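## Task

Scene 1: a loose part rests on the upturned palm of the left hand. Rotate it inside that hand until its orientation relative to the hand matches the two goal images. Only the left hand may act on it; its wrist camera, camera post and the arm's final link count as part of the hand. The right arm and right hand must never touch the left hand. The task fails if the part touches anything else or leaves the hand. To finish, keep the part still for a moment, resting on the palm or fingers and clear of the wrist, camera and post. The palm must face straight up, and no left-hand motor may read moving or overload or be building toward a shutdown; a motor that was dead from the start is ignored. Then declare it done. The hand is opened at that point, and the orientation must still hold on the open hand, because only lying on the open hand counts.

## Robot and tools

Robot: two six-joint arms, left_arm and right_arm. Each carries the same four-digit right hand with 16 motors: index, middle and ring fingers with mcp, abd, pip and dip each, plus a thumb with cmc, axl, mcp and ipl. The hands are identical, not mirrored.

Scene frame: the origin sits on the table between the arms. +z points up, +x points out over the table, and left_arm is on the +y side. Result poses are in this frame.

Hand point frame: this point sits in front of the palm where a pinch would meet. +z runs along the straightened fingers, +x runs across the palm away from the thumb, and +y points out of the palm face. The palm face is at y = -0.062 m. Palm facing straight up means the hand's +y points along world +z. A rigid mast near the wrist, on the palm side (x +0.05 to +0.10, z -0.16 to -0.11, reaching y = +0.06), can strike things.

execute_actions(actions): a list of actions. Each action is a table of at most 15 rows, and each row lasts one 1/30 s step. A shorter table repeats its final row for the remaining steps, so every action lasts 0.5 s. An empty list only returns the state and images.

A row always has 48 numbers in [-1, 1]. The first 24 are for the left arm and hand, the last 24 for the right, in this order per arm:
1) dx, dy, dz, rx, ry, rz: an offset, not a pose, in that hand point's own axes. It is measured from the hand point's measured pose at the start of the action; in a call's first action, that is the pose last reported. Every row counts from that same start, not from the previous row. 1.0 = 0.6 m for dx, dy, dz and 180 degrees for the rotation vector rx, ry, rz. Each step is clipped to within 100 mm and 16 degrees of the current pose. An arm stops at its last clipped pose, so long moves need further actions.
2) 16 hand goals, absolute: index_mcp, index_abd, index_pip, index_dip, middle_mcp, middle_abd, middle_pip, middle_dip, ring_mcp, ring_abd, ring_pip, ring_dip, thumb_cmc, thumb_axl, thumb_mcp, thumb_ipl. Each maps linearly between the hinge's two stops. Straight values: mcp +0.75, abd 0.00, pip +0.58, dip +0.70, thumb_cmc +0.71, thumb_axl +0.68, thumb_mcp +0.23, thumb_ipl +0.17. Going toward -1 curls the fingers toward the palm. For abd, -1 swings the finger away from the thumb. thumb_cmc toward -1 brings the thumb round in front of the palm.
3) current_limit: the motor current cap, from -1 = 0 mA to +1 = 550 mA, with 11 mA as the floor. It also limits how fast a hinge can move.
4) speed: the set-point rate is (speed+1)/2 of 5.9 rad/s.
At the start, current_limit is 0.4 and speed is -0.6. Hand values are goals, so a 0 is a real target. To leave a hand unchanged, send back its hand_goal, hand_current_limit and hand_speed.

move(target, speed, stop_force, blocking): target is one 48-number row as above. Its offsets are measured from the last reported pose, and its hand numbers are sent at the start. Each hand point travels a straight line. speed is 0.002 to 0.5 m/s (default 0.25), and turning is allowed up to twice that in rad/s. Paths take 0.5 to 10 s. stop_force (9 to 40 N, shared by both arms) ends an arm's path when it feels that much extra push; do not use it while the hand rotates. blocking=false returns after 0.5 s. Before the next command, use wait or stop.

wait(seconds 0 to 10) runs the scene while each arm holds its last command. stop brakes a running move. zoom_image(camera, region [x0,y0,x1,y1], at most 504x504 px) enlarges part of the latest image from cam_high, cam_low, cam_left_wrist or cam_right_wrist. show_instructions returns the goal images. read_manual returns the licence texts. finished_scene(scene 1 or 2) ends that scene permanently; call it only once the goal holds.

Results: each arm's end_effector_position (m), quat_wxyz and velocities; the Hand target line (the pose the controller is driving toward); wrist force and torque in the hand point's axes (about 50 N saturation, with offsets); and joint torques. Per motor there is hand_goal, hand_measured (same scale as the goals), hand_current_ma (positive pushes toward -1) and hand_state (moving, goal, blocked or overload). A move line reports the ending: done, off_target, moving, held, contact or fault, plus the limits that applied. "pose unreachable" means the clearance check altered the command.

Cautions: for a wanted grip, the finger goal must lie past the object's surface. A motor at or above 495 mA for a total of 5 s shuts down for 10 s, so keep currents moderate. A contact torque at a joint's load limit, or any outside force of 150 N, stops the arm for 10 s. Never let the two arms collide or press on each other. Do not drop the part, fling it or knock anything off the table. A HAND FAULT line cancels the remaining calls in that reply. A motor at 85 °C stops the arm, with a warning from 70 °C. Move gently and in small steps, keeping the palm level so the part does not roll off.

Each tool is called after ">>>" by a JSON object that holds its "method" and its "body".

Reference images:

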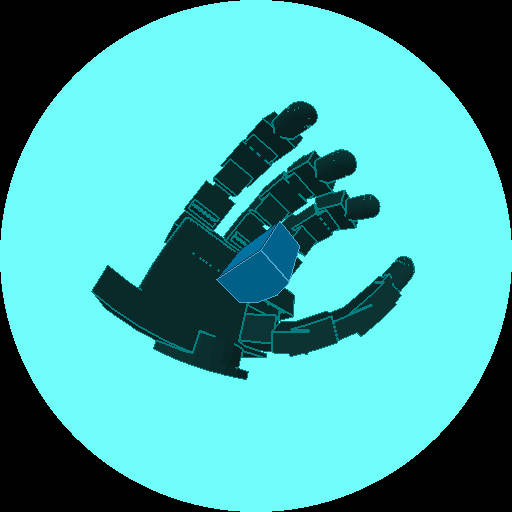

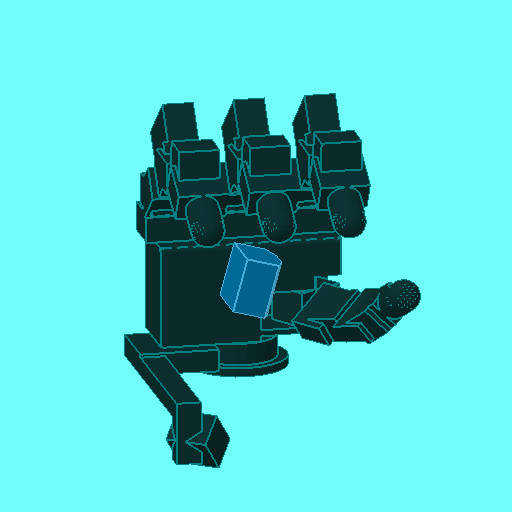

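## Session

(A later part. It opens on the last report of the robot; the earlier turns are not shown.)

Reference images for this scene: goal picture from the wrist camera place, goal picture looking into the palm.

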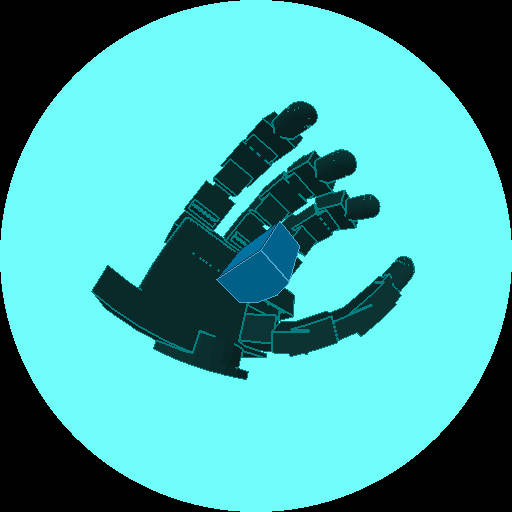

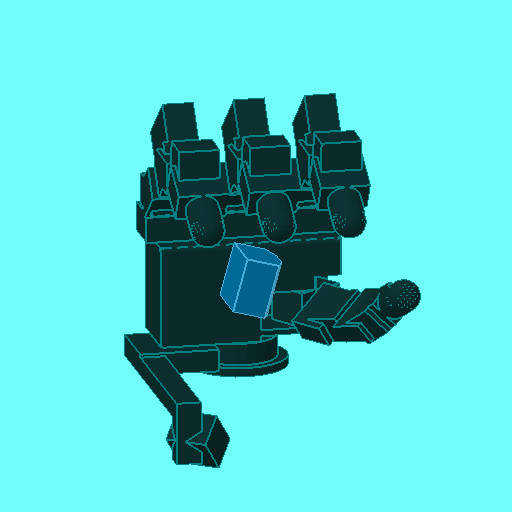

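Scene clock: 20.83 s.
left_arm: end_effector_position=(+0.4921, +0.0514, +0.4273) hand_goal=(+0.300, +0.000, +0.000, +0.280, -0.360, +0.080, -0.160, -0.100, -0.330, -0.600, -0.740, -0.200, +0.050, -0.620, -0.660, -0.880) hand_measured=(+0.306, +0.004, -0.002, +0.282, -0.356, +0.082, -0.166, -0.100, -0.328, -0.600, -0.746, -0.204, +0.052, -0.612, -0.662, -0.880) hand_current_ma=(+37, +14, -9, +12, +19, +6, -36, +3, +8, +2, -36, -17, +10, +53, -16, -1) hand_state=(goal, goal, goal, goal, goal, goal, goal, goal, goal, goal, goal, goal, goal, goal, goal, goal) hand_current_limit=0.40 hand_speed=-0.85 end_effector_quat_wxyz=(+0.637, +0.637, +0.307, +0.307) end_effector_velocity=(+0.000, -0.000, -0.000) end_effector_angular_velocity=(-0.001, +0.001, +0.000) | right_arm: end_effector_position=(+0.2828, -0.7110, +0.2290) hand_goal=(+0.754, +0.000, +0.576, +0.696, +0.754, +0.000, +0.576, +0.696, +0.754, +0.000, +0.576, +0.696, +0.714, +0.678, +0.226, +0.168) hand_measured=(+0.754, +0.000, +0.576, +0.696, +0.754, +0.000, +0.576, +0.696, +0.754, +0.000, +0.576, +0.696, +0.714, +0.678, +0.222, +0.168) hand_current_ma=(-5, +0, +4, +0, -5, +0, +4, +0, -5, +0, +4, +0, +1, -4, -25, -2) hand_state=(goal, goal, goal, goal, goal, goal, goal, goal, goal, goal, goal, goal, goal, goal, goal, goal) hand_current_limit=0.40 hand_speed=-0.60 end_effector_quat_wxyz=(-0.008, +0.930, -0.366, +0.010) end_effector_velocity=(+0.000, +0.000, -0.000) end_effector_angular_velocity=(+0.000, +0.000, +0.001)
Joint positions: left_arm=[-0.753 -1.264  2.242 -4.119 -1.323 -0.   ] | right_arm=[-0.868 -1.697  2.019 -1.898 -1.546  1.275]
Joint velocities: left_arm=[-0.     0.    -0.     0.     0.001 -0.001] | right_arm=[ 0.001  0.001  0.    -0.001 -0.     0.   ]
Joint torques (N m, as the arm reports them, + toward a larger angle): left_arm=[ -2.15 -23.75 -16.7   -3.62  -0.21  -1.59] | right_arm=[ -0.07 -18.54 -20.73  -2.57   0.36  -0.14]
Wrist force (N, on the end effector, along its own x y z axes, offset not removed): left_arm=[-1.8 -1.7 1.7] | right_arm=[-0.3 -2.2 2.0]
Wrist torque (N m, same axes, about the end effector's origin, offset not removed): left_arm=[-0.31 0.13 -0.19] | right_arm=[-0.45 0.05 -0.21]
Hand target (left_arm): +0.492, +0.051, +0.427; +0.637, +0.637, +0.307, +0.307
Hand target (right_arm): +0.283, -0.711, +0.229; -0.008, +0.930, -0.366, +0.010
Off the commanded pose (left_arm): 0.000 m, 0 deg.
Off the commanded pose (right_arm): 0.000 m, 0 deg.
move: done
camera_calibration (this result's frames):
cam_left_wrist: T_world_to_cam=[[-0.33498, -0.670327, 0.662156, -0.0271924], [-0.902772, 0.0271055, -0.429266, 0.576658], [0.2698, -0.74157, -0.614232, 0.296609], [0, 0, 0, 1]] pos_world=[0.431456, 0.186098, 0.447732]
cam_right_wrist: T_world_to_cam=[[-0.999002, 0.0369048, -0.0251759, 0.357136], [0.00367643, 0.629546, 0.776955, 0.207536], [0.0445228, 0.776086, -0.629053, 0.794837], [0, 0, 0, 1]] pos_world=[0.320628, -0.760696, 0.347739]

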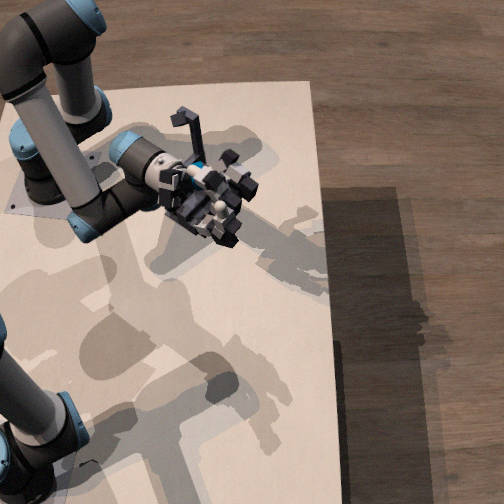

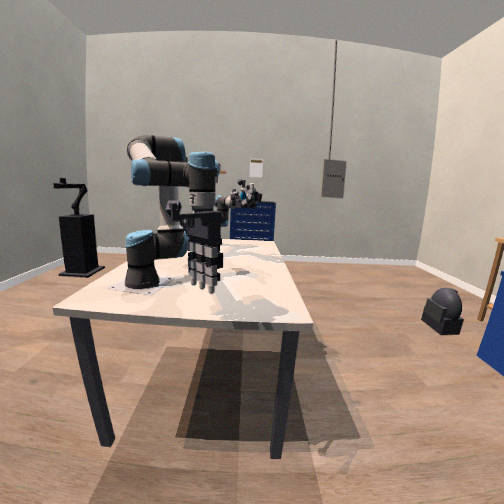

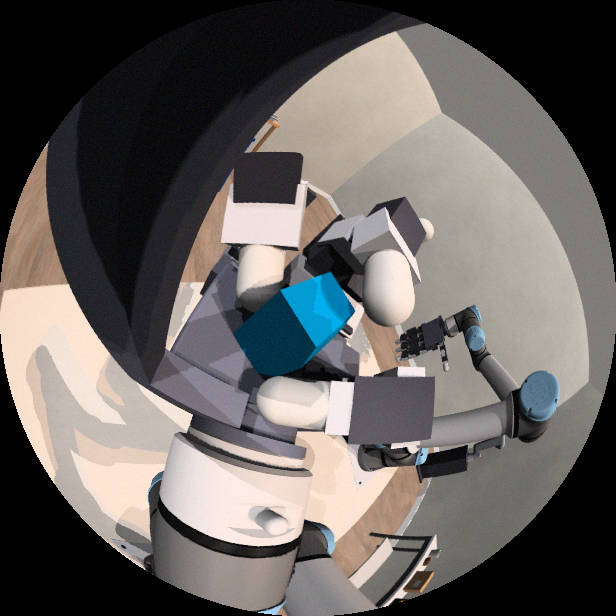

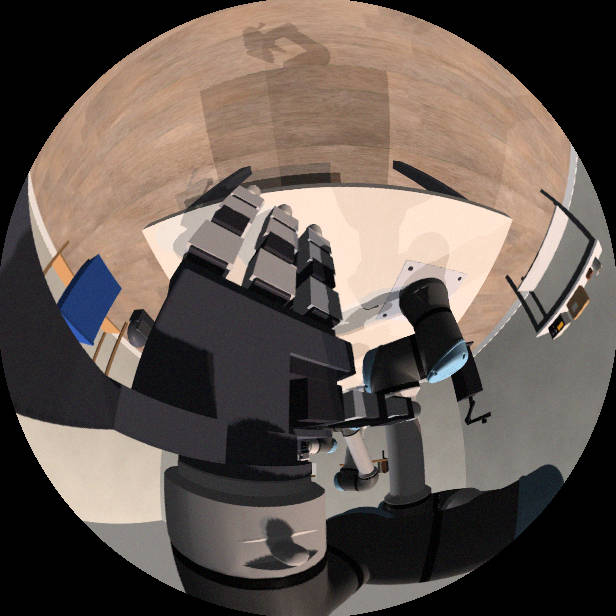

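>>> {"method": "execute_actions", "body": {"actions": [[[0,0,0,0,0,0,0.3,0,0,0.28,0.3,0,0,0.3,-0.33,-0.6,-0.74,-0.2,0.8,-0.62,-0.6,-0.95,0.4,-0.2,0,0,0,0,0,0,0.754,0,0.576,0.696,0.754,0,0.576,0.696,0.754,0,0.576,0.696,0.714,0.678,0.226,0.168,0.4,-0.6]],[[0,0,0,0,0,0,0.3,0,0,0.28,0.3,0,0,0.3,-0.33,-0.6,-0.74,-0.2,0.8,0,-0.6,-0.95,0.4,-0.2,0,0,0,0,0,0,0.754,0,0.576,0.696,0.754,0,0.576,0.696,0.754,0,0.576,0.696,0.714,0.678,0.226,0.168,0.4,-0.6]],[[0,0,0,0,0,0,0.3,0,0,0.28,0.3,0,0,0.3,-0.33,-0.6,-0.74,-0.2,0.55,0.1,-0.65,-0.95,0.4,-0.6,0,0,0,0,0,0,0.754,0,0.576,0.696,0.754,0,0.576,0.696,0.754,0,0.576,0.696,0.714,0.678,0.226,0.168,0.4,-0.6]],[[0,0,0,0,0,0,0.3,0,0,0.28,0.3,0,0,0.3,-0.36,-0.85,-0.8,-0.17,0.55,0.1,-0.65,-0.95,0.4,-0.75,0,0,0,0,0,0,0.754,0,0.576,0.696,0.754,0,0.576,0.696,0.754,0,0.576,0.696,0.714,0.678,0.226,0.168,0.4,-0.6]]]}}

>>> {"method": "zoom_image", "body": {"camera": "cam_high", "region": [160,140,240,220]}}

Scene clock: 23.43 s.
left_arm: end_effector_position=(+0.4921, +0.0514, +0.4273) hand_goal=(+0.300, +0.000, +0.000, +0.280, +0.300, +0.000, +0.000, +0.300, -0.360, -0.850, -0.800, -0.170, +0.550, +0.100, -0.650, -0.950) hand_measured=(+0.306, +0.004, -0.002, +0.282, +0.308, +0.002, -0.002, +0.298, -0.358, -0.846, -0.800, -0.174, +0.552, +0.092, -0.648, -0.950) hand_current_ma=(+37, +14, -9, +12, +40, +14, -7, -15, +8, +11, +4, -17, +12, -56, +9, +4) hand_state=(goal, goal, goal, goal, goal, goal, goal, goal, goal, moving, goal, goal, goal, goal, goal, goal) hand_current_limit=0.40 hand_speed=-0.75 end_effector_quat_wxyz=(+0.637, +0.637, +0.307, +0.307) end_effector_velocity=(-0.000, -0.001, -0.000) end_effector_angular_velocity=(+0.000, +0.000, -0.002) | right_arm: end_effector_position=(+0.2828, -0.7110, +0.2290) hand_goal=(+0.754, +0.000, +0.576, +0.696, +0.754, +0.000, +0.576, +0.696, +0.754, +0.000, +0.576, +0.696, +0.714, +0.678, +0.226, +0.168) hand_measured=(+0.754, +0.000, +0.576, +0.696, +0.754, +0.000, +0.576, +0.696, +0.754, +0.000, +0.576, +0.696, +0.714, +0.678, +0.222, +0.168) hand_current_ma=(-5, +0, +4, +0, -5, +0, +4, +0, -5, +0, +4, +0, +1, -4, -25, -2) hand_state=(goal, goal, goal, goal, goal, goal, goal, goal, goal, goal, goal, goal, goal, goal, goal, goal) hand_current_limit=0.40 hand_speed=-0.60 end_effector_quat_wxyz=(-0.008, +0.930, -0.366, +0.010) end_effector_velocity=(+0.000, -0.000, -0.000) end_effector_angular_velocity=(-0.000, +0.000, +0.001)
Joint positions: left_arm=[-0.753 -1.264  2.242 -4.119 -1.323 -0.   ] | right_arm=[-0.868 -1.697  2.019 -1.898 -1.546  1.275]
Joint velocities: left_arm=[-0.001  0.    -0.     0.    -0.001 -0.   ] | right_arm=[ 0.001  0.001 -0.    -0.001 -0.    -0.   ]
Joint torques (N m, as the arm reports them, + toward a larger angle): left_arm=[ -2.59 -25.34 -16.66  -3.54  -0.08  -1.41] | right_arm=[  0.87 -18.32 -21.53  -2.51   0.24  -0.19]
Wrist force (N, on the end effector, along its own x y z axes, offset not removed): left_arm=[-3.5 -1.0 -1.3] | right_arm=[4.1 -0.8 3.3]
Wrist torque (N m, same axes, about the end effector's origin, offset not removed): left_arm=[0.06 0.42 -0.36] | right_arm=[-0.53 -0.57 0.29]
Hand target (left_arm): +0.492, +0.051, +0.427; +0.637, +0.637, +0.307, +0.307
Hand target (right_arm): +0.283, -0.711, +0.229; -0.008, +0.930, -0.366, +0.010
Off the commanded pose (left_arm): 0.000 m, 0 deg.
Off the commanded pose (right_arm): 0.000 m, 0 deg.
camera_calibration (this result's frames):
cam_left_wrist: T_world_to_cam=[[-0.334979, -0.670328, 0.662155, -0.0271924], [-0.902772, 0.0271056, -0.429265, 0.576657], [0.2698, -0.74157, -0.614233, 0.296609], [0, 0, 0, 1]] pos_world=[0.431456, 0.186098, 0.447732]
cam_right_wrist: T_world_to_cam=[[-0.999002, 0.0369048, -0.0251757, 0.357136], [0.00367655, 0.629546, 0.776955, 0.207536], [0.0445226, 0.776087, -0.629053, 0.794837], [0, 0, 0, 1]] pos_world=[0.320628, -0.760696, 0.347739]

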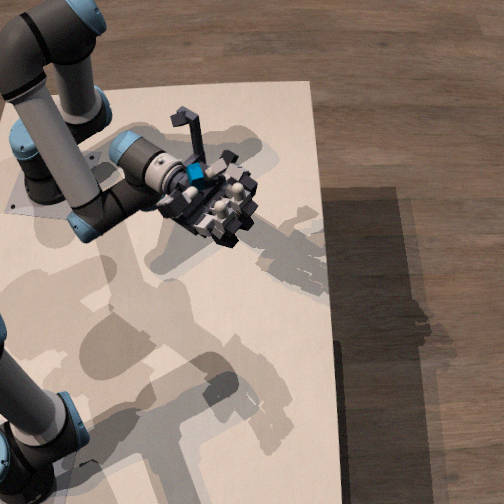

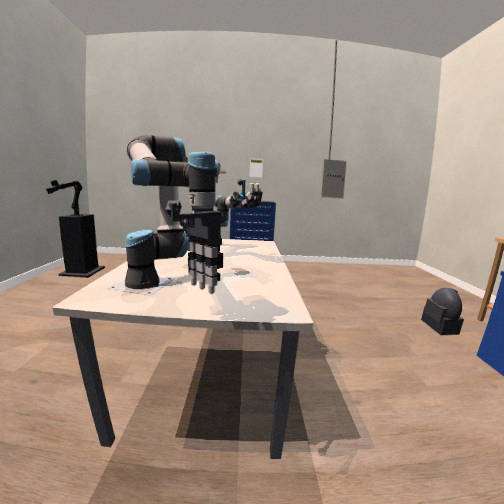

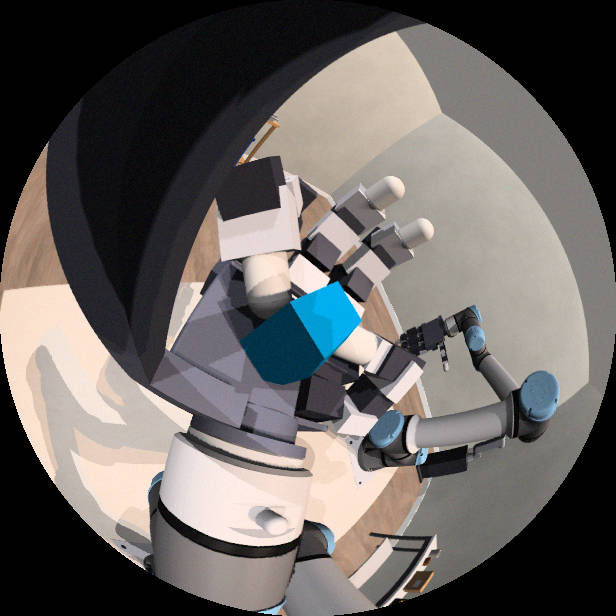

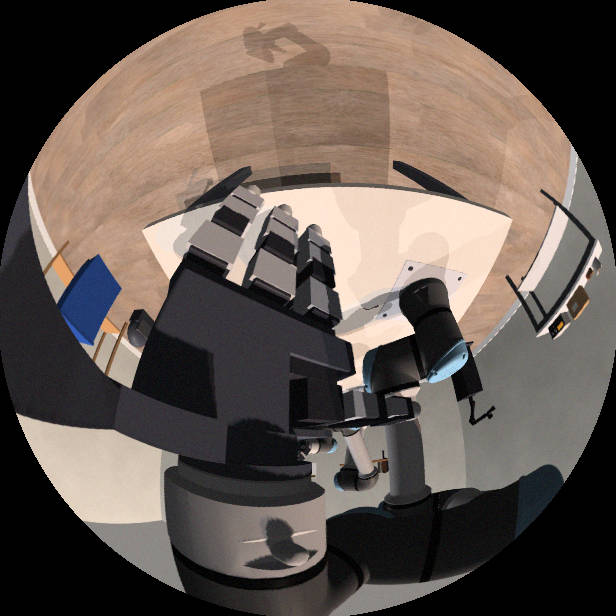

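Region (160, 140, 240, 220) of cam_high's 504x504 image, scaled by 6.300, with more detail than that image has.

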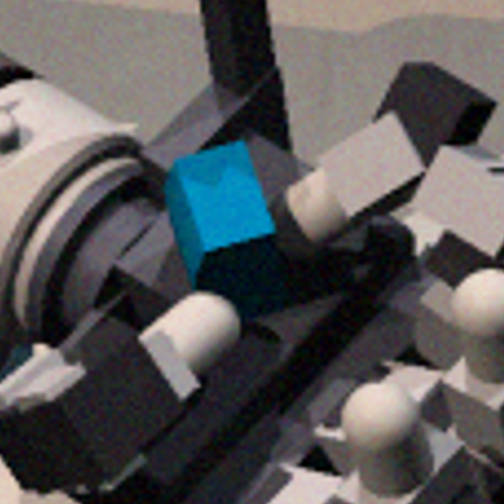

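>>> {"method": "execute_actions", "body": {"actions": [[[0,0,0,0,0,0,0.3,0,0,0.28,0.3,0,0,0.3,-0.36,-0.3,-0.75,-0.1,0.8,0.05,-0.55,-0.95,0.4,-0.4,0,0,0,0,0,0,0.754,0,0.576,0.696,0.754,0,0.576,0.696,0.754,0,0.576,0.696,0.714,0.678,0.226,0.168,0.4,-0.6]],[[0,0,0,0,0,0,0.3,0,0,0.28,0.3,0,0,0.3,-0.4,-0.3,-0.75,0.15,0.8,-0.15,-0.62,-0.95,0.4,-0.4,0,0,0,0,0,0,0.754,0,0.576,0.696,0.754,0,0.576,0.696,0.754,0,0.576,0.696,0.714,0.678,0.226,0.168,0.4,-0.6]],[[0,0,0,0,0,0,0.3,0,0,0.28,0.3,0,0,0.3,-0.43,-0.7,-0.8,0.15,0.6,-0.12,-0.65,-0.95,0.4,-0.6,0,0,0,0,0,0,0.754,0,0.576,0.696,0.754,0,0.576,0.696,0.754,0,0.576,0.696,0.714,0.678,0.226,0.168,0.4,-0.6]],[[0,0,0,0,0,0,0.3,0,0,0.28,0.3,0,0,0.3,-0.45,-0.9,-0.8,0.15,0.55,0,-0.65,-0.95,0.4,-0.75,0,0,0,0,0,0,0.754,0,0.576,0.696,0.754,0,0.576,0.696,0.754,0,0.576,0.696,0.714,0.678,0.226,0.168,0.4,-0.6]]]}}

>>> {"method": "zoom_image", "body": {"camera": "cam_high", "region": [160,140,240,220]}}

Scene clock: 25.97 s.
left_arm: end_effector_position=(+0.4921, +0.0514, +0.4273) hand_goal=(+0.300, +0.000, +0.000, +0.280, +0.300, +0.000, +0.000, +0.300, -0.450, -0.900, -0.800, +0.150, +0.550, +0.000, -0.650, -0.950) hand_measured=(+0.306, +0.004, -0.002, +0.282, +0.308, +0.002, -0.002, +0.298, -0.450, -0.898, -0.800, +0.146, +0.560, +0.000, -0.650, -0.950) hand_current_ma=(+37, +14, -9, +12, +40, +14, -7, -15, +3, +10, -1, -16, +54, +0, +6, +4) hand_state=(goal, goal, goal, goal, goal, goal, goal, goal, goal, goal, goal, goal, goal, goal, goal, goal) hand_current_limit=0.40 hand_speed=-0.75 end_effector_quat_wxyz=(+0.637, +0.637, +0.307, +0.307) end_effector_velocity=(-0.000, -0.000, +0.001) end_effector_angular_velocity=(-0.001, -0.001, -0.000) | right_arm: end_effector_position=(+0.2828, -0.7110, +0.2290) hand_goal=(+0.754, +0.000, +0.576, +0.696, +0.754, +0.000, +0.576, +0.696, +0.754, +0.000, +0.576, +0.696, +0.714, +0.678, +0.226, +0.168) hand_measured=(+0.754, +0.000, +0.576, +0.696, +0.754, +0.000, +0.576, +0.696, +0.754, +0.000, +0.576, +0.696, +0.714, +0.678, +0.222, +0.168) hand_current_ma=(-5, +0, +4, +0, -5, +0, +4, +0, -5, +0, +4, +0, +1, -4, -25, -2) hand_state=(goal, goal, goal, goal, goal, goal, goal, goal, goal, goal, goal, goal, goal, goal, goal, goal) hand_current_limit=0.40 hand_speed=-0.60 end_effector_quat_wxyz=(-0.008, +0.930, -0.366, +0.010) end_effector_velocity=(-0.000, -0.001, -0.000) end_effector_angular_velocity=(+0.000, +0.000, -0.001)
Joint positions: left_arm=[-0.753 -1.264  2.242 -4.119 -1.323 -0.   ] | right_arm=[-0.868 -1.697  2.019 -1.898 -1.546  1.275]
Joint velocities: left_arm=[-0.    -0.    -0.001 -0.    -0.     0.   ] | right_arm=[-0.002  0.001 -0.001  0.     0.    -0.001]
Joint torques (N m, as the arm reports them, + toward a larger angle): left_arm=[ -2.82 -25.01 -16.77  -3.48  -0.14  -1.53] | right_arm=[ -0.1  -17.78 -22.23  -2.54   0.23  -0.03]
Wrist force (N, on the end effector, along its own x y z axes, offset not removed): left_arm=[-1.8 -2.7 1.1] | right_arm=[0.7 -1.9 2.5]
Wrist torque (N m, same axes, about the end effector's origin, offset not removed): left_arm=[-0.21 0.17 -0.31] | right_arm=[-0.46 -0.10 -0.09]
Hand target (left_arm): +0.492, +0.051, +0.427; +0.637, +0.637, +0.307, +0.307
Hand target (right_arm): +0.283, -0.711, +0.229; -0.008, +0.930, -0.366, +0.010
Off the commanded pose (left_arm): 0.000 m, 0 deg.
Off the commanded pose (right_arm): 0.000 m, 0 deg.
camera_calibration (this result's frames):
cam_left_wrist: T_world_to_cam=[[-0.33498, -0.670327, 0.662155, -0.0271924], [-0.902772, 0.0271055, -0.429266, 0.576658], [0.2698, -0.74157, -0.614232, 0.296609], [0, 0, 0, 1]] pos_world=[0.431456, 0.186098, 0.447732]
cam_right_wrist: T_world_to_cam=[[-0.999002, 0.0369048, -0.0251758, 0.357136], [0.00367647, 0.629546, 0.776955, 0.207536], [0.0445227, 0.776087, -0.629053, 0.794837], [0, 0, 0, 1]] pos_world=[0.320628, -0.760696, 0.347739]

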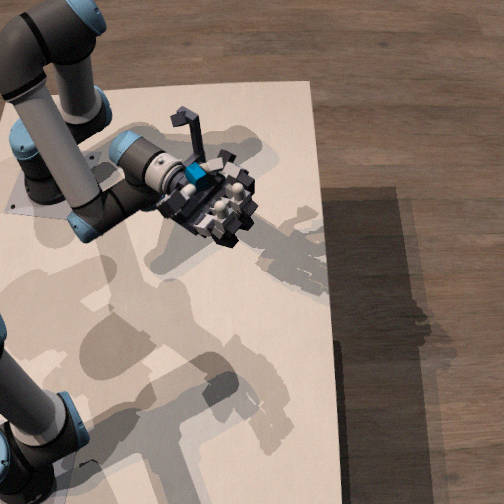

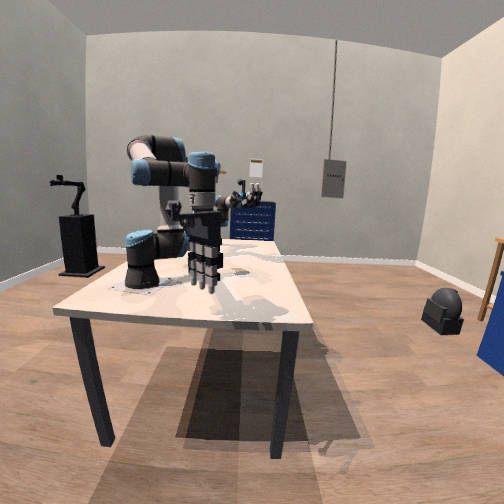

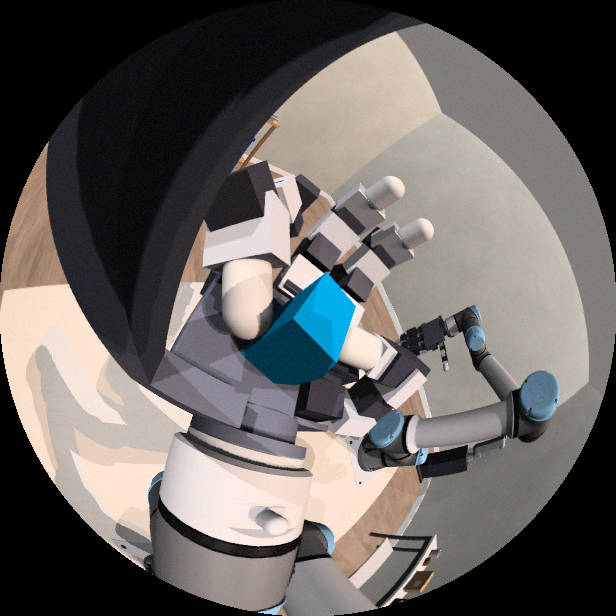

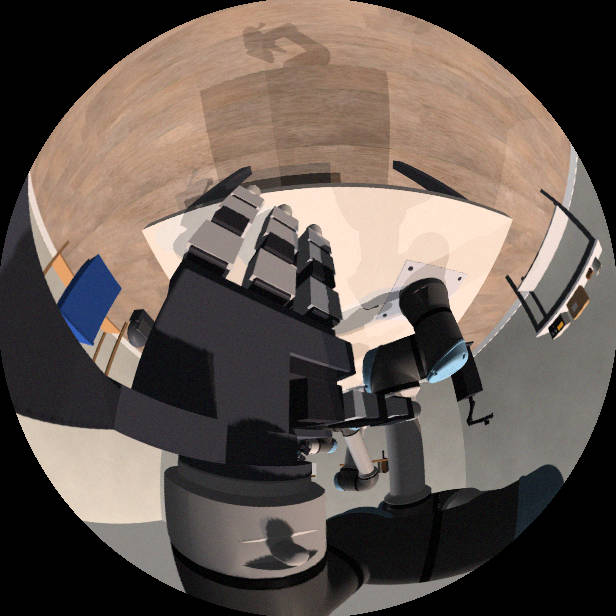

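Region (160, 140, 240, 220) of cam_high's 504x504 image, scaled by 6.300, with more detail than that image has.

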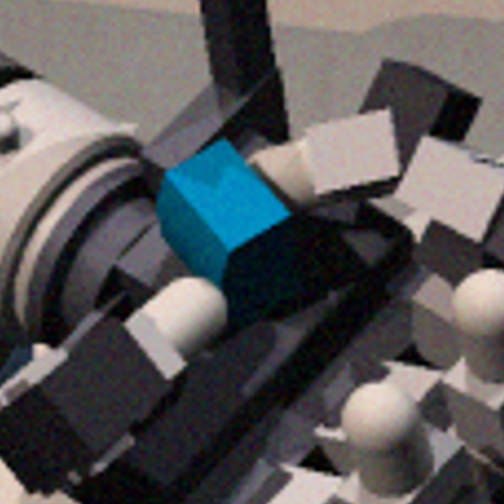

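Matches. Release.

>>> {"method": "execute_actions", "body": {"actions": [[[0,0,0,0,0,0,0.3,0,0,0.28,0.3,0,0,0.3,-0.4,-0.2,-0.7,0.15,0.75,0,-0.5,-0.95,0.4,-0.4,0,0,0,0,0,0,0.754,0,0.576,0.696,0.754,0,0.576,0.696,0.754,0,0.576,0.696,0.714,0.678,0.226,0.168,0.4,-0.6]]]}}

>>> {"method": "move", "body": {"target": [0,0,0,0,0,0,0.3,0,0,0.28,0.3,0,0,0.3,0.3,0,0,0.3,0.71,0,0,-0.4,0.4,-0.3,0,0,0,0,0,0,0.754,0,0.576,0.696,0.754,0,0.576,0.696,0.754,0,0.576,0.696,0.714,0.678,0.226,0.168,0.4,-0.6]}}

>>> {"method": "wait", "body": {"seconds": 1.5}}

Scene clock: 26.73 s.
left_arm: end_effector_position=(+0.4921, +0.0514, +0.4273) hand_goal=(+0.300, +0.000, +0.000, +0.280, +0.300, +0.000, +0.000, +0.300, -0.400, -0.200, -0.700, +0.150, +0.750, +0.000, -0.500, -0.950) hand_measured=(+0.306, +0.004, -0.002, +0.282, +0.308, +0.002, -0.002, +0.298, -0.404, -0.360, -0.706, +0.146, +0.754, +0.000, -0.502, -0.950) hand_current_ma=(+37, +14, -9, +12, +40, +14, -7, -15, -24, -74, -38, -16, +16, +1, -12, +4) hand_state=(goal, goal, goal, goal, goal, goal, goal, goal, goal, moving, goal, goal, goal, goal, goal, goal) hand_current_limit=0.40 hand_speed=-0.40 end_effector_quat_wxyz=(+0.637, +0.637, +0.307, +0.307) end_effector_velocity=(+0.000, +0.000, +0.000) end_effector_angular_velocity=(+0.000, -0.000, +0.003) | right_arm: end_effector_position=(+0.2828, -0.7110, +0.2290) hand_goal=(+0.754, +0.000, +0.576, +0.696, +0.754, +0.000, +0.576, +0.696, +0.754, +0.000, +0.576, +0.696, +0.714, +0.678, +0.226, +0.168) hand_measured=(+0.754, +0.000, +0.576, +0.696, +0.754, +0.000, +0.576, +0.696, +0.754, +0.000, +0.576, +0.696, +0.714, +0.678, +0.222, +0.168) hand_current_ma=(-5, +0, +4, +0, -5, +0, +4, +0, -5, +0, +4, +0, +1, -4, -25, -2) hand_state=(goal, goal, goal, goal, goal, goal, goal, goal, goal, goal, goal, goal, goal, goal, goal, goal) hand_current_limit=0.40 hand_speed=-0.60 end_effector_quat_wxyz=(-0.008, +0.930, -0.366, +0.010) end_effector_velocity=(+0.001, +0.001, -0.000) end_effector_angular_velocity=(+0.001, +0.000, +0.003)
Joint positions: left_arm=[-0.753 -1.264  2.242 -4.119 -1.323 -0.   ] | right_arm=[-0.868 -1.697  2.019 -1.898 -1.546  1.275]
Joint velocities: left_arm=[ 0.    -0.    -0.     0.001  0.003  0.   ] | right_arm=[ 0.002 -0.     0.     0.001  0.    -0.001]
Joint torques (N m, as the arm reports them, + toward a larger angle): left_arm=[ -2.14 -24.17 -17.28  -3.47  -0.2   -1.69] | right_arm=[ -0.64 -18.09 -22.13  -2.57   0.11  -0.19]
Wrist force (N, on the end effector, along its own x y z axes, offset not removed): left_arm=[-0.1 -0.2 0.6] | right_arm=[2.3 -2.5 -0.9]
Wrist torque (N m, same axes, about the end effector's origin, offset not removed): left_arm=[0.09 -0.09 -0.18] | right_arm=[-0.31 -0.42 -0.20]
Hand target (left_arm): +0.492, +0.051, +0.427; +0.637, +0.637, +0.307, +0.307
Hand target (right_arm): +0.283, -0.711, +0.229; -0.008, +0.930, -0.366, +0.010
Off the commanded pose (left_arm): 0.000 m, 0 deg.
Off the commanded pose (right_arm): 0.000 m, 0 deg.
camera_calibration (this result's frames):
cam_left_wrist: T_world_to_cam=[[-0.33498, -0.670327, 0.662155, -0.0271924], [-0.902772, 0.0271056, -0.429265, 0.576657], [0.2698, -0.74157, -0.614232, 0.296609], [0, 0, 0, 1]] pos_world=[0.431456, 0.186098, 0.447732]
cam_right_wrist: T_world_to_cam=[[-0.999002, 0.0369049, -0.0251758, 0.357136], [0.00367658, 0.629546, 0.776955, 0.207536], [0.0445227, 0.776087, -0.629053, 0.794837], [0, 0, 0, 1]] pos_world=[0.320628, -0.760696, 0.347739]

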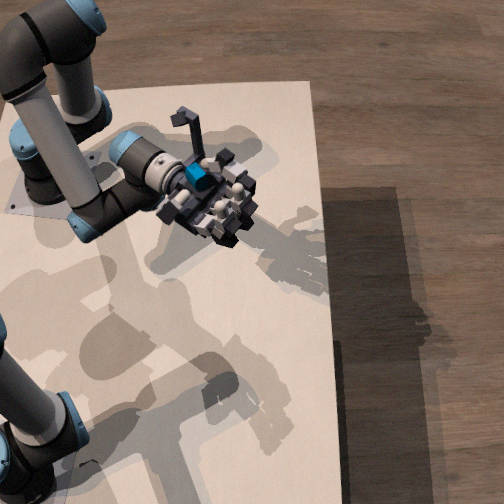

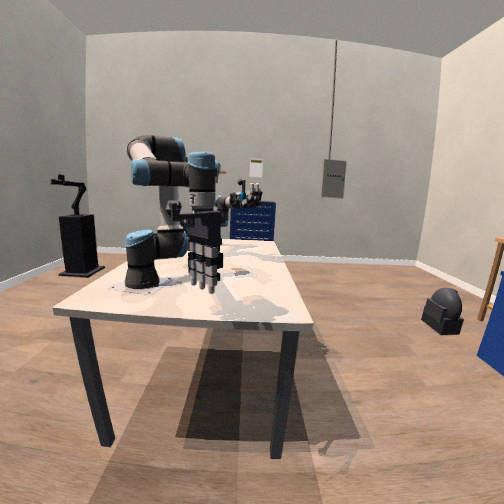

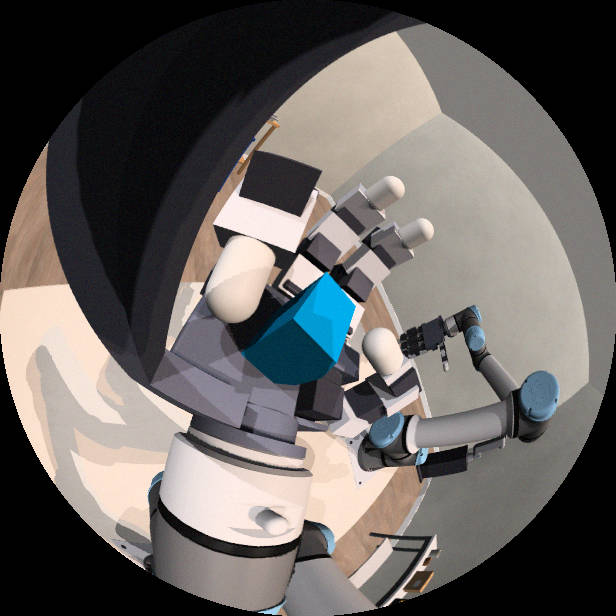

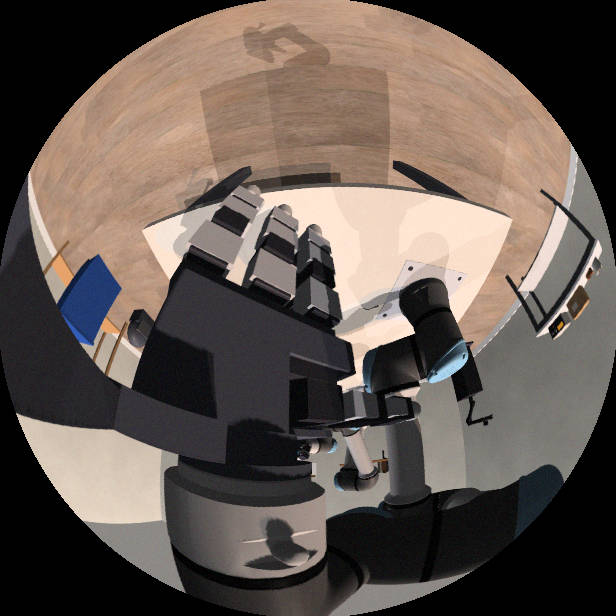

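Scene clock: 27.73 s.
left_arm: end_effector_position=(+0.4921, +0.0514, +0.4273) hand_goal=(+0.300, +0.000, +0.000, +0.280, +0.300, +0.000, +0.000, +0.300, +0.300, +0.000, +0.000, +0.300, +0.710, +0.000, +0.000, -0.400) hand_measured=(+0.306, +0.004, -0.002, +0.282, +0.308, +0.002, -0.002, +0.298, +0.306, -0.004, -0.002, +0.298, +0.724, +0.000, +0.002, -0.402) hand_current_ma=(+37, +14, -9, +12, +40, +14, -7, -15, +37, -15, -9, -15, +75, +2, +11, -12) hand_state=(goal, goal, goal, goal, goal, goal, goal, goal, goal, goal, goal, goal, goal, goal, goal, goal) hand_current_limit=0.40 hand_speed=-0.30 end_effector_quat_wxyz=(+0.637, +0.637, +0.307, +0.307) end_effector_velocity=(-0.000, -0.001, +0.000) end_effector_angular_velocity=(-0.001, -0.000, -0.002) | right_arm: end_effector_position=(+0.2828, -0.7110, +0.2290) hand_goal=(+0.754, +0.000, +0.576, +0.696, +0.754, +0.000, +0.576, +0.696, +0.754, +0.000, +0.576, +0.696, +0.714, +0.678, +0.226, +0.168) hand_measured=(+0.754, +0.000, +0.576, +0.696, +0.754, +0.000, +0.576, +0.696, +0.754, +0.000, +0.576, +0.696, +0.714, +0.678, +0.222, +0.168) hand_current_ma=(-5, +0, +4, +0, -5, +0, +4, +0, -5, +0, +4, +0, +1, -4, -25, -2) hand_state=(goal, goal, goal, goal, goal, goal, goal, goal, goal, goal, goal, goal, goal, goal, goal, goal) hand_current_limit=0.40 hand_speed=-0.60 end_effector_quat_wxyz=(-0.008, +0.930, -0.366, +0.010) end_effector_velocity=(-0.001, -0.000, -0.000) end_effector_angular_velocity=(+0.000, +0.000, -0.002)
Joint positions: left_arm=[-0.753 -1.264  2.242 -4.119 -1.323 -0.   ] | right_arm=[-0.868 -1.697  2.019 -1.898 -1.546  1.275]
Joint velocities: left_arm=[ 0.     0.    -0.001  0.    -0.002 -0.   ] | right_arm=[-0.001 -0.     0.001 -0.001 -0.     0.001]
Joint torques (N m, as the arm reports them, + toward a larger angle): left_arm=[ -2.62 -25.65 -16.85  -3.63  -0.42  -1.4 ] | right_arm=[  0.55 -17.89 -21.97  -2.65   0.34  -0.11]
Wrist force (N, on the end effector, along its own x y z axes, offset not removed): left_arm=[-3.0 0.3 -2.0] | right_arm=[0.7 0.1 6.4]
Wrist torque (N m, same axes, about the end effector's origin, offset not removed): left_arm=[0.36 0.41 -0.27] | right_arm=[-0.62 -0.37 -0.27]
Hand target (left_arm): +0.492, +0.051, +0.427; +0.637, +0.637, +0.307, +0.307
Hand target (right_arm): +0.283, -0.711, +0.229; -0.008, +0.930, -0.366, +0.010
Off the commanded pose (left_arm): 0.000 m, 0 deg.
Off the commanded pose (right_arm): 0.000 m, 0 deg.
move: done
camera_calibration (this result's frames):
cam_left_wrist: T_world_to_cam=[[-0.334979, -0.670327, 0.662156, -0.0271924], [-0.902772, 0.0271054, -0.429265, 0.576658], [0.2698, -0.74157, -0.614232, 0.296609], [0, 0, 0, 1]] pos_world=[0.431456, 0.186098, 0.447732]
cam_right_wrist: T_world_to_cam=[[-0.999002, 0.036905, -0.0251758, 0.357136], [0.00367658, 0.629546, 0.776955, 0.207536], [0.0445228, 0.776086, -0.629053, 0.794837], [0, 0, 0, 1]] pos_world=[0.320628, -0.760696, 0.347739]

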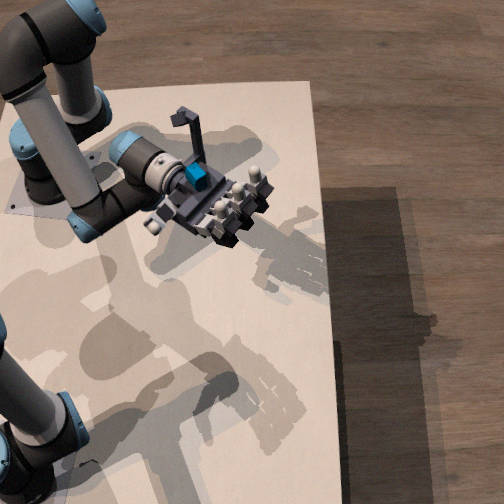

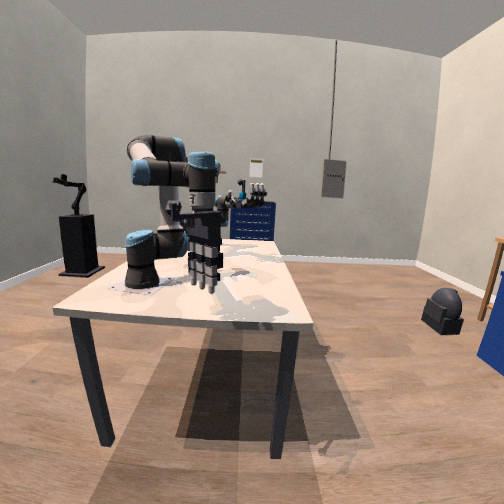

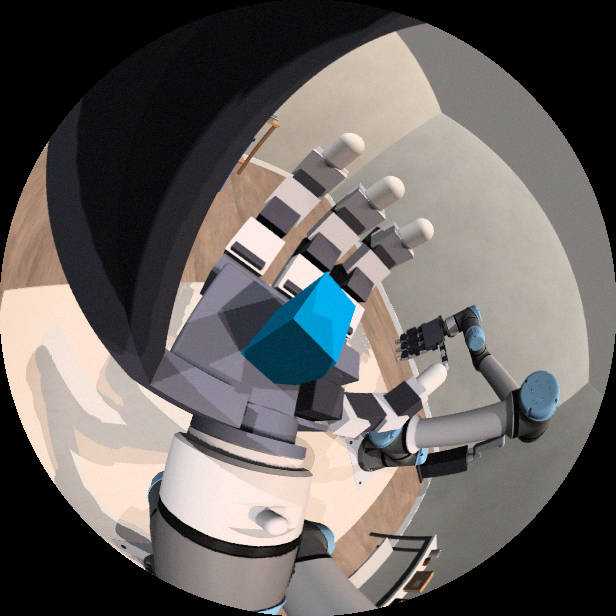

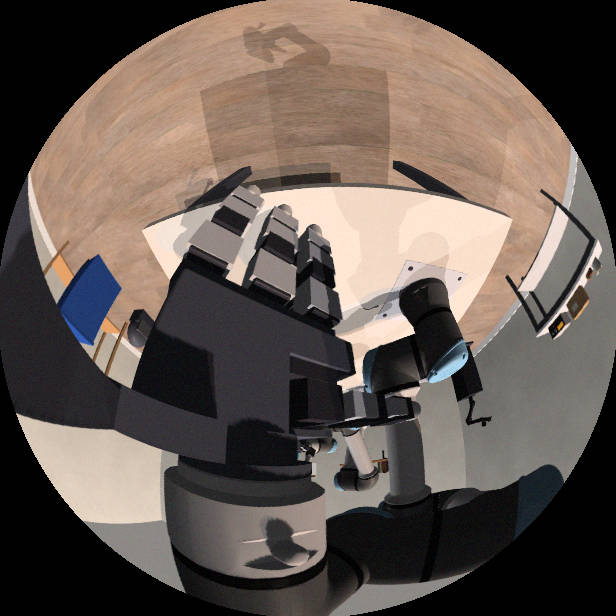

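Scene clock: 29.23 s.
left_arm: end_effector_position=(+0.4921, +0.0514, +0.4273) hand_goal=(+0.300, +0.000, +0.000, +0.280, +0.300, +0.000, +0.000, +0.300, +0.300, +0.000, +0.000, +0.300, +0.710, +0.000, +0.000, -0.400) hand_measured=(+0.306, +0.004, -0.002, +0.282, +0.308, +0.002, -0.002, +0.298, +0.306, -0.004, -0.002, +0.298, +0.724, +0.000, +0.002, -0.402) hand_current_ma=(+37, +14, -9, +12, +40, +14, -7, -15, +37, -15, -9, -15, +75, +2, +11, -12) hand_state=(goal, goal, goal, goal, goal, goal, goal, goal, goal, goal, goal, goal, goal, goal, goal, goal) hand_current_limit=0.40 hand_speed=-0.30 end_effector_quat_wxyz=(+0.637, +0.637, +0.307, +0.307) end_effector_velocity=(-0.000, -0.000, -0.000) end_effector_angular_velocity=(+0.001, -0.001, -0.001) | right_arm: end_effector_position=(+0.2828, -0.7110, +0.2290) hand_goal=(+0.754, +0.000, +0.576, +0.696, +0.754, +0.000, +0.576, +0.696, +0.754, +0.000, +0.576, +0.696, +0.714, +0.678, +0.226, +0.168) hand_measured=(+0.754, +0.000, +0.576, +0.696, +0.754, +0.000, +0.576, +0.696, +0.754, +0.000, +0.576, +0.696, +0.714, +0.678, +0.222, +0.168) hand_current_ma=(-5, +0, +4, +0, -5, +0, +4, +0, -5, +0, +4, +0, +1, -4, -25, -2) hand_state=(goal, goal, goal, goal, goal, goal, goal, goal, goal, goal, goal, goal, goal, goal, goal, goal) hand_current_limit=0.40 hand_speed=-0.60 end_effector_quat_wxyz=(-0.008, +0.930, -0.366, +0.010) end_effector_velocity=(+0.000, +0.000, -0.001) end_effector_angular_velocity=(+0.003, +0.002, +0.002)
Joint positions: left_arm=[-0.753 -1.264  2.242 -4.119 -1.323 -0.   ] | right_arm=[-0.868 -1.697  2.019 -1.898 -1.546  1.275]
Joint velocities: left_arm=[ 0.     0.    -0.     0.    -0.001  0.002] | right_arm=[ 0.001  0.003  0.     0.     0.    -0.001]
Joint torques (N m, as the arm reports them, + toward a larger angle): left_arm=[ -2.09 -24.77 -16.87  -3.74  -0.21  -1.52] | right_arm=[  0.81 -18.6  -21.39  -2.45   0.35  -0.12]
Wrist force (N, on the end effector, along its own x y z axes, offset not removed): left_arm=[-1.3 1.0 -0.7] | right_arm=[0.2 -0.3 1.5]
Wrist torque (N m, same axes, about the end effector's origin, offset not removed): left_arm=[0.38 0.30 -0.06] | right_arm=[-0.33 -0.38 -0.30]
Hand target (left_arm): +0.492, +0.051, +0.427; +0.637, +0.637, +0.307, +0.307
Hand target (right_arm): +0.283, -0.711, +0.229; -0.008, +0.930, -0.366, +0.010
Off the commanded pose (left_arm): 0.000 m, 0 deg.
Off the commanded pose (right_arm): 0.000 m, 0 deg.
wait: 1.50 s; at rest by 0.17 s
camera_calibration (this result's frames):
cam_left_wrist: T_world_to_cam=[[-0.33498, -0.670327, 0.662155, -0.0271924], [-0.902772, 0.0271055, -0.429265, 0.576658], [0.2698, -0.74157, -0.614232, 0.296609], [0, 0, 0, 1]] pos_world=[0.431456, 0.186098, 0.447732]
cam_right_wrist: T_world_to_cam=[[-0.999002, 0.036905, -0.0251757, 0.357136], [0.00367661, 0.629546, 0.776955, 0.207536], [0.0445228, 0.776086, -0.629053, 0.794837], [0, 0, 0, 1]] pos_world=[0.320628, -0.760696, 0.347739]

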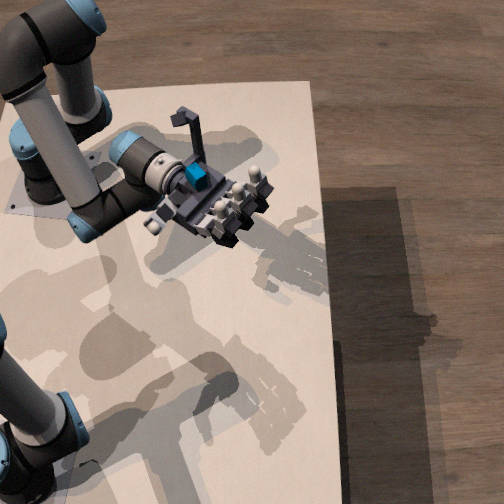

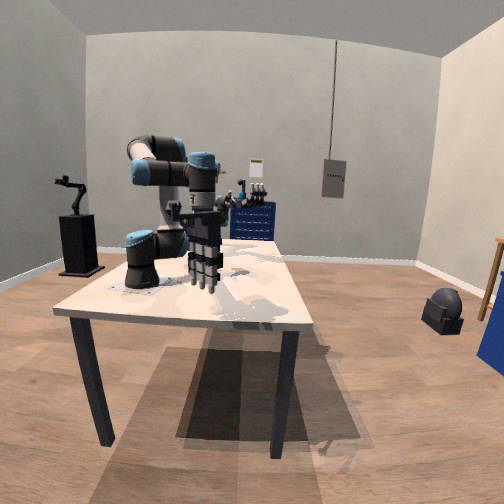

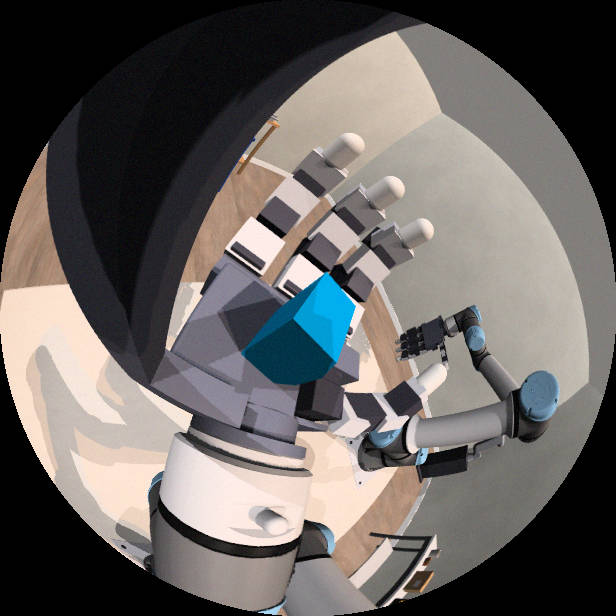

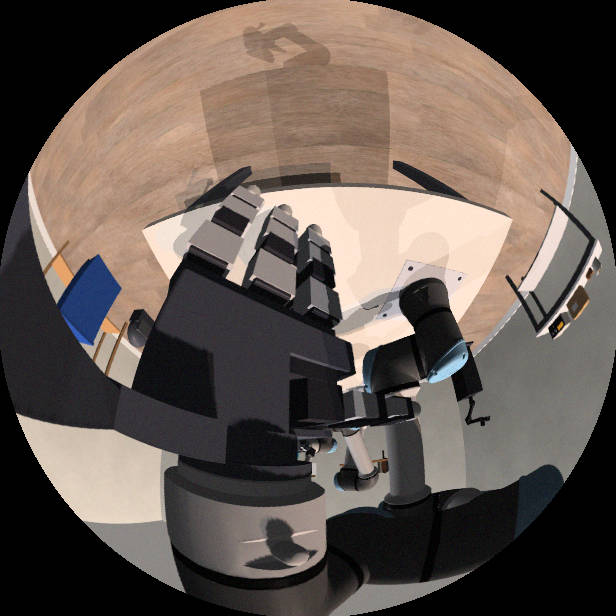

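>>> {"method": "finished_scene", "body": {"scene": 1}}

The scene is finished: the task was done.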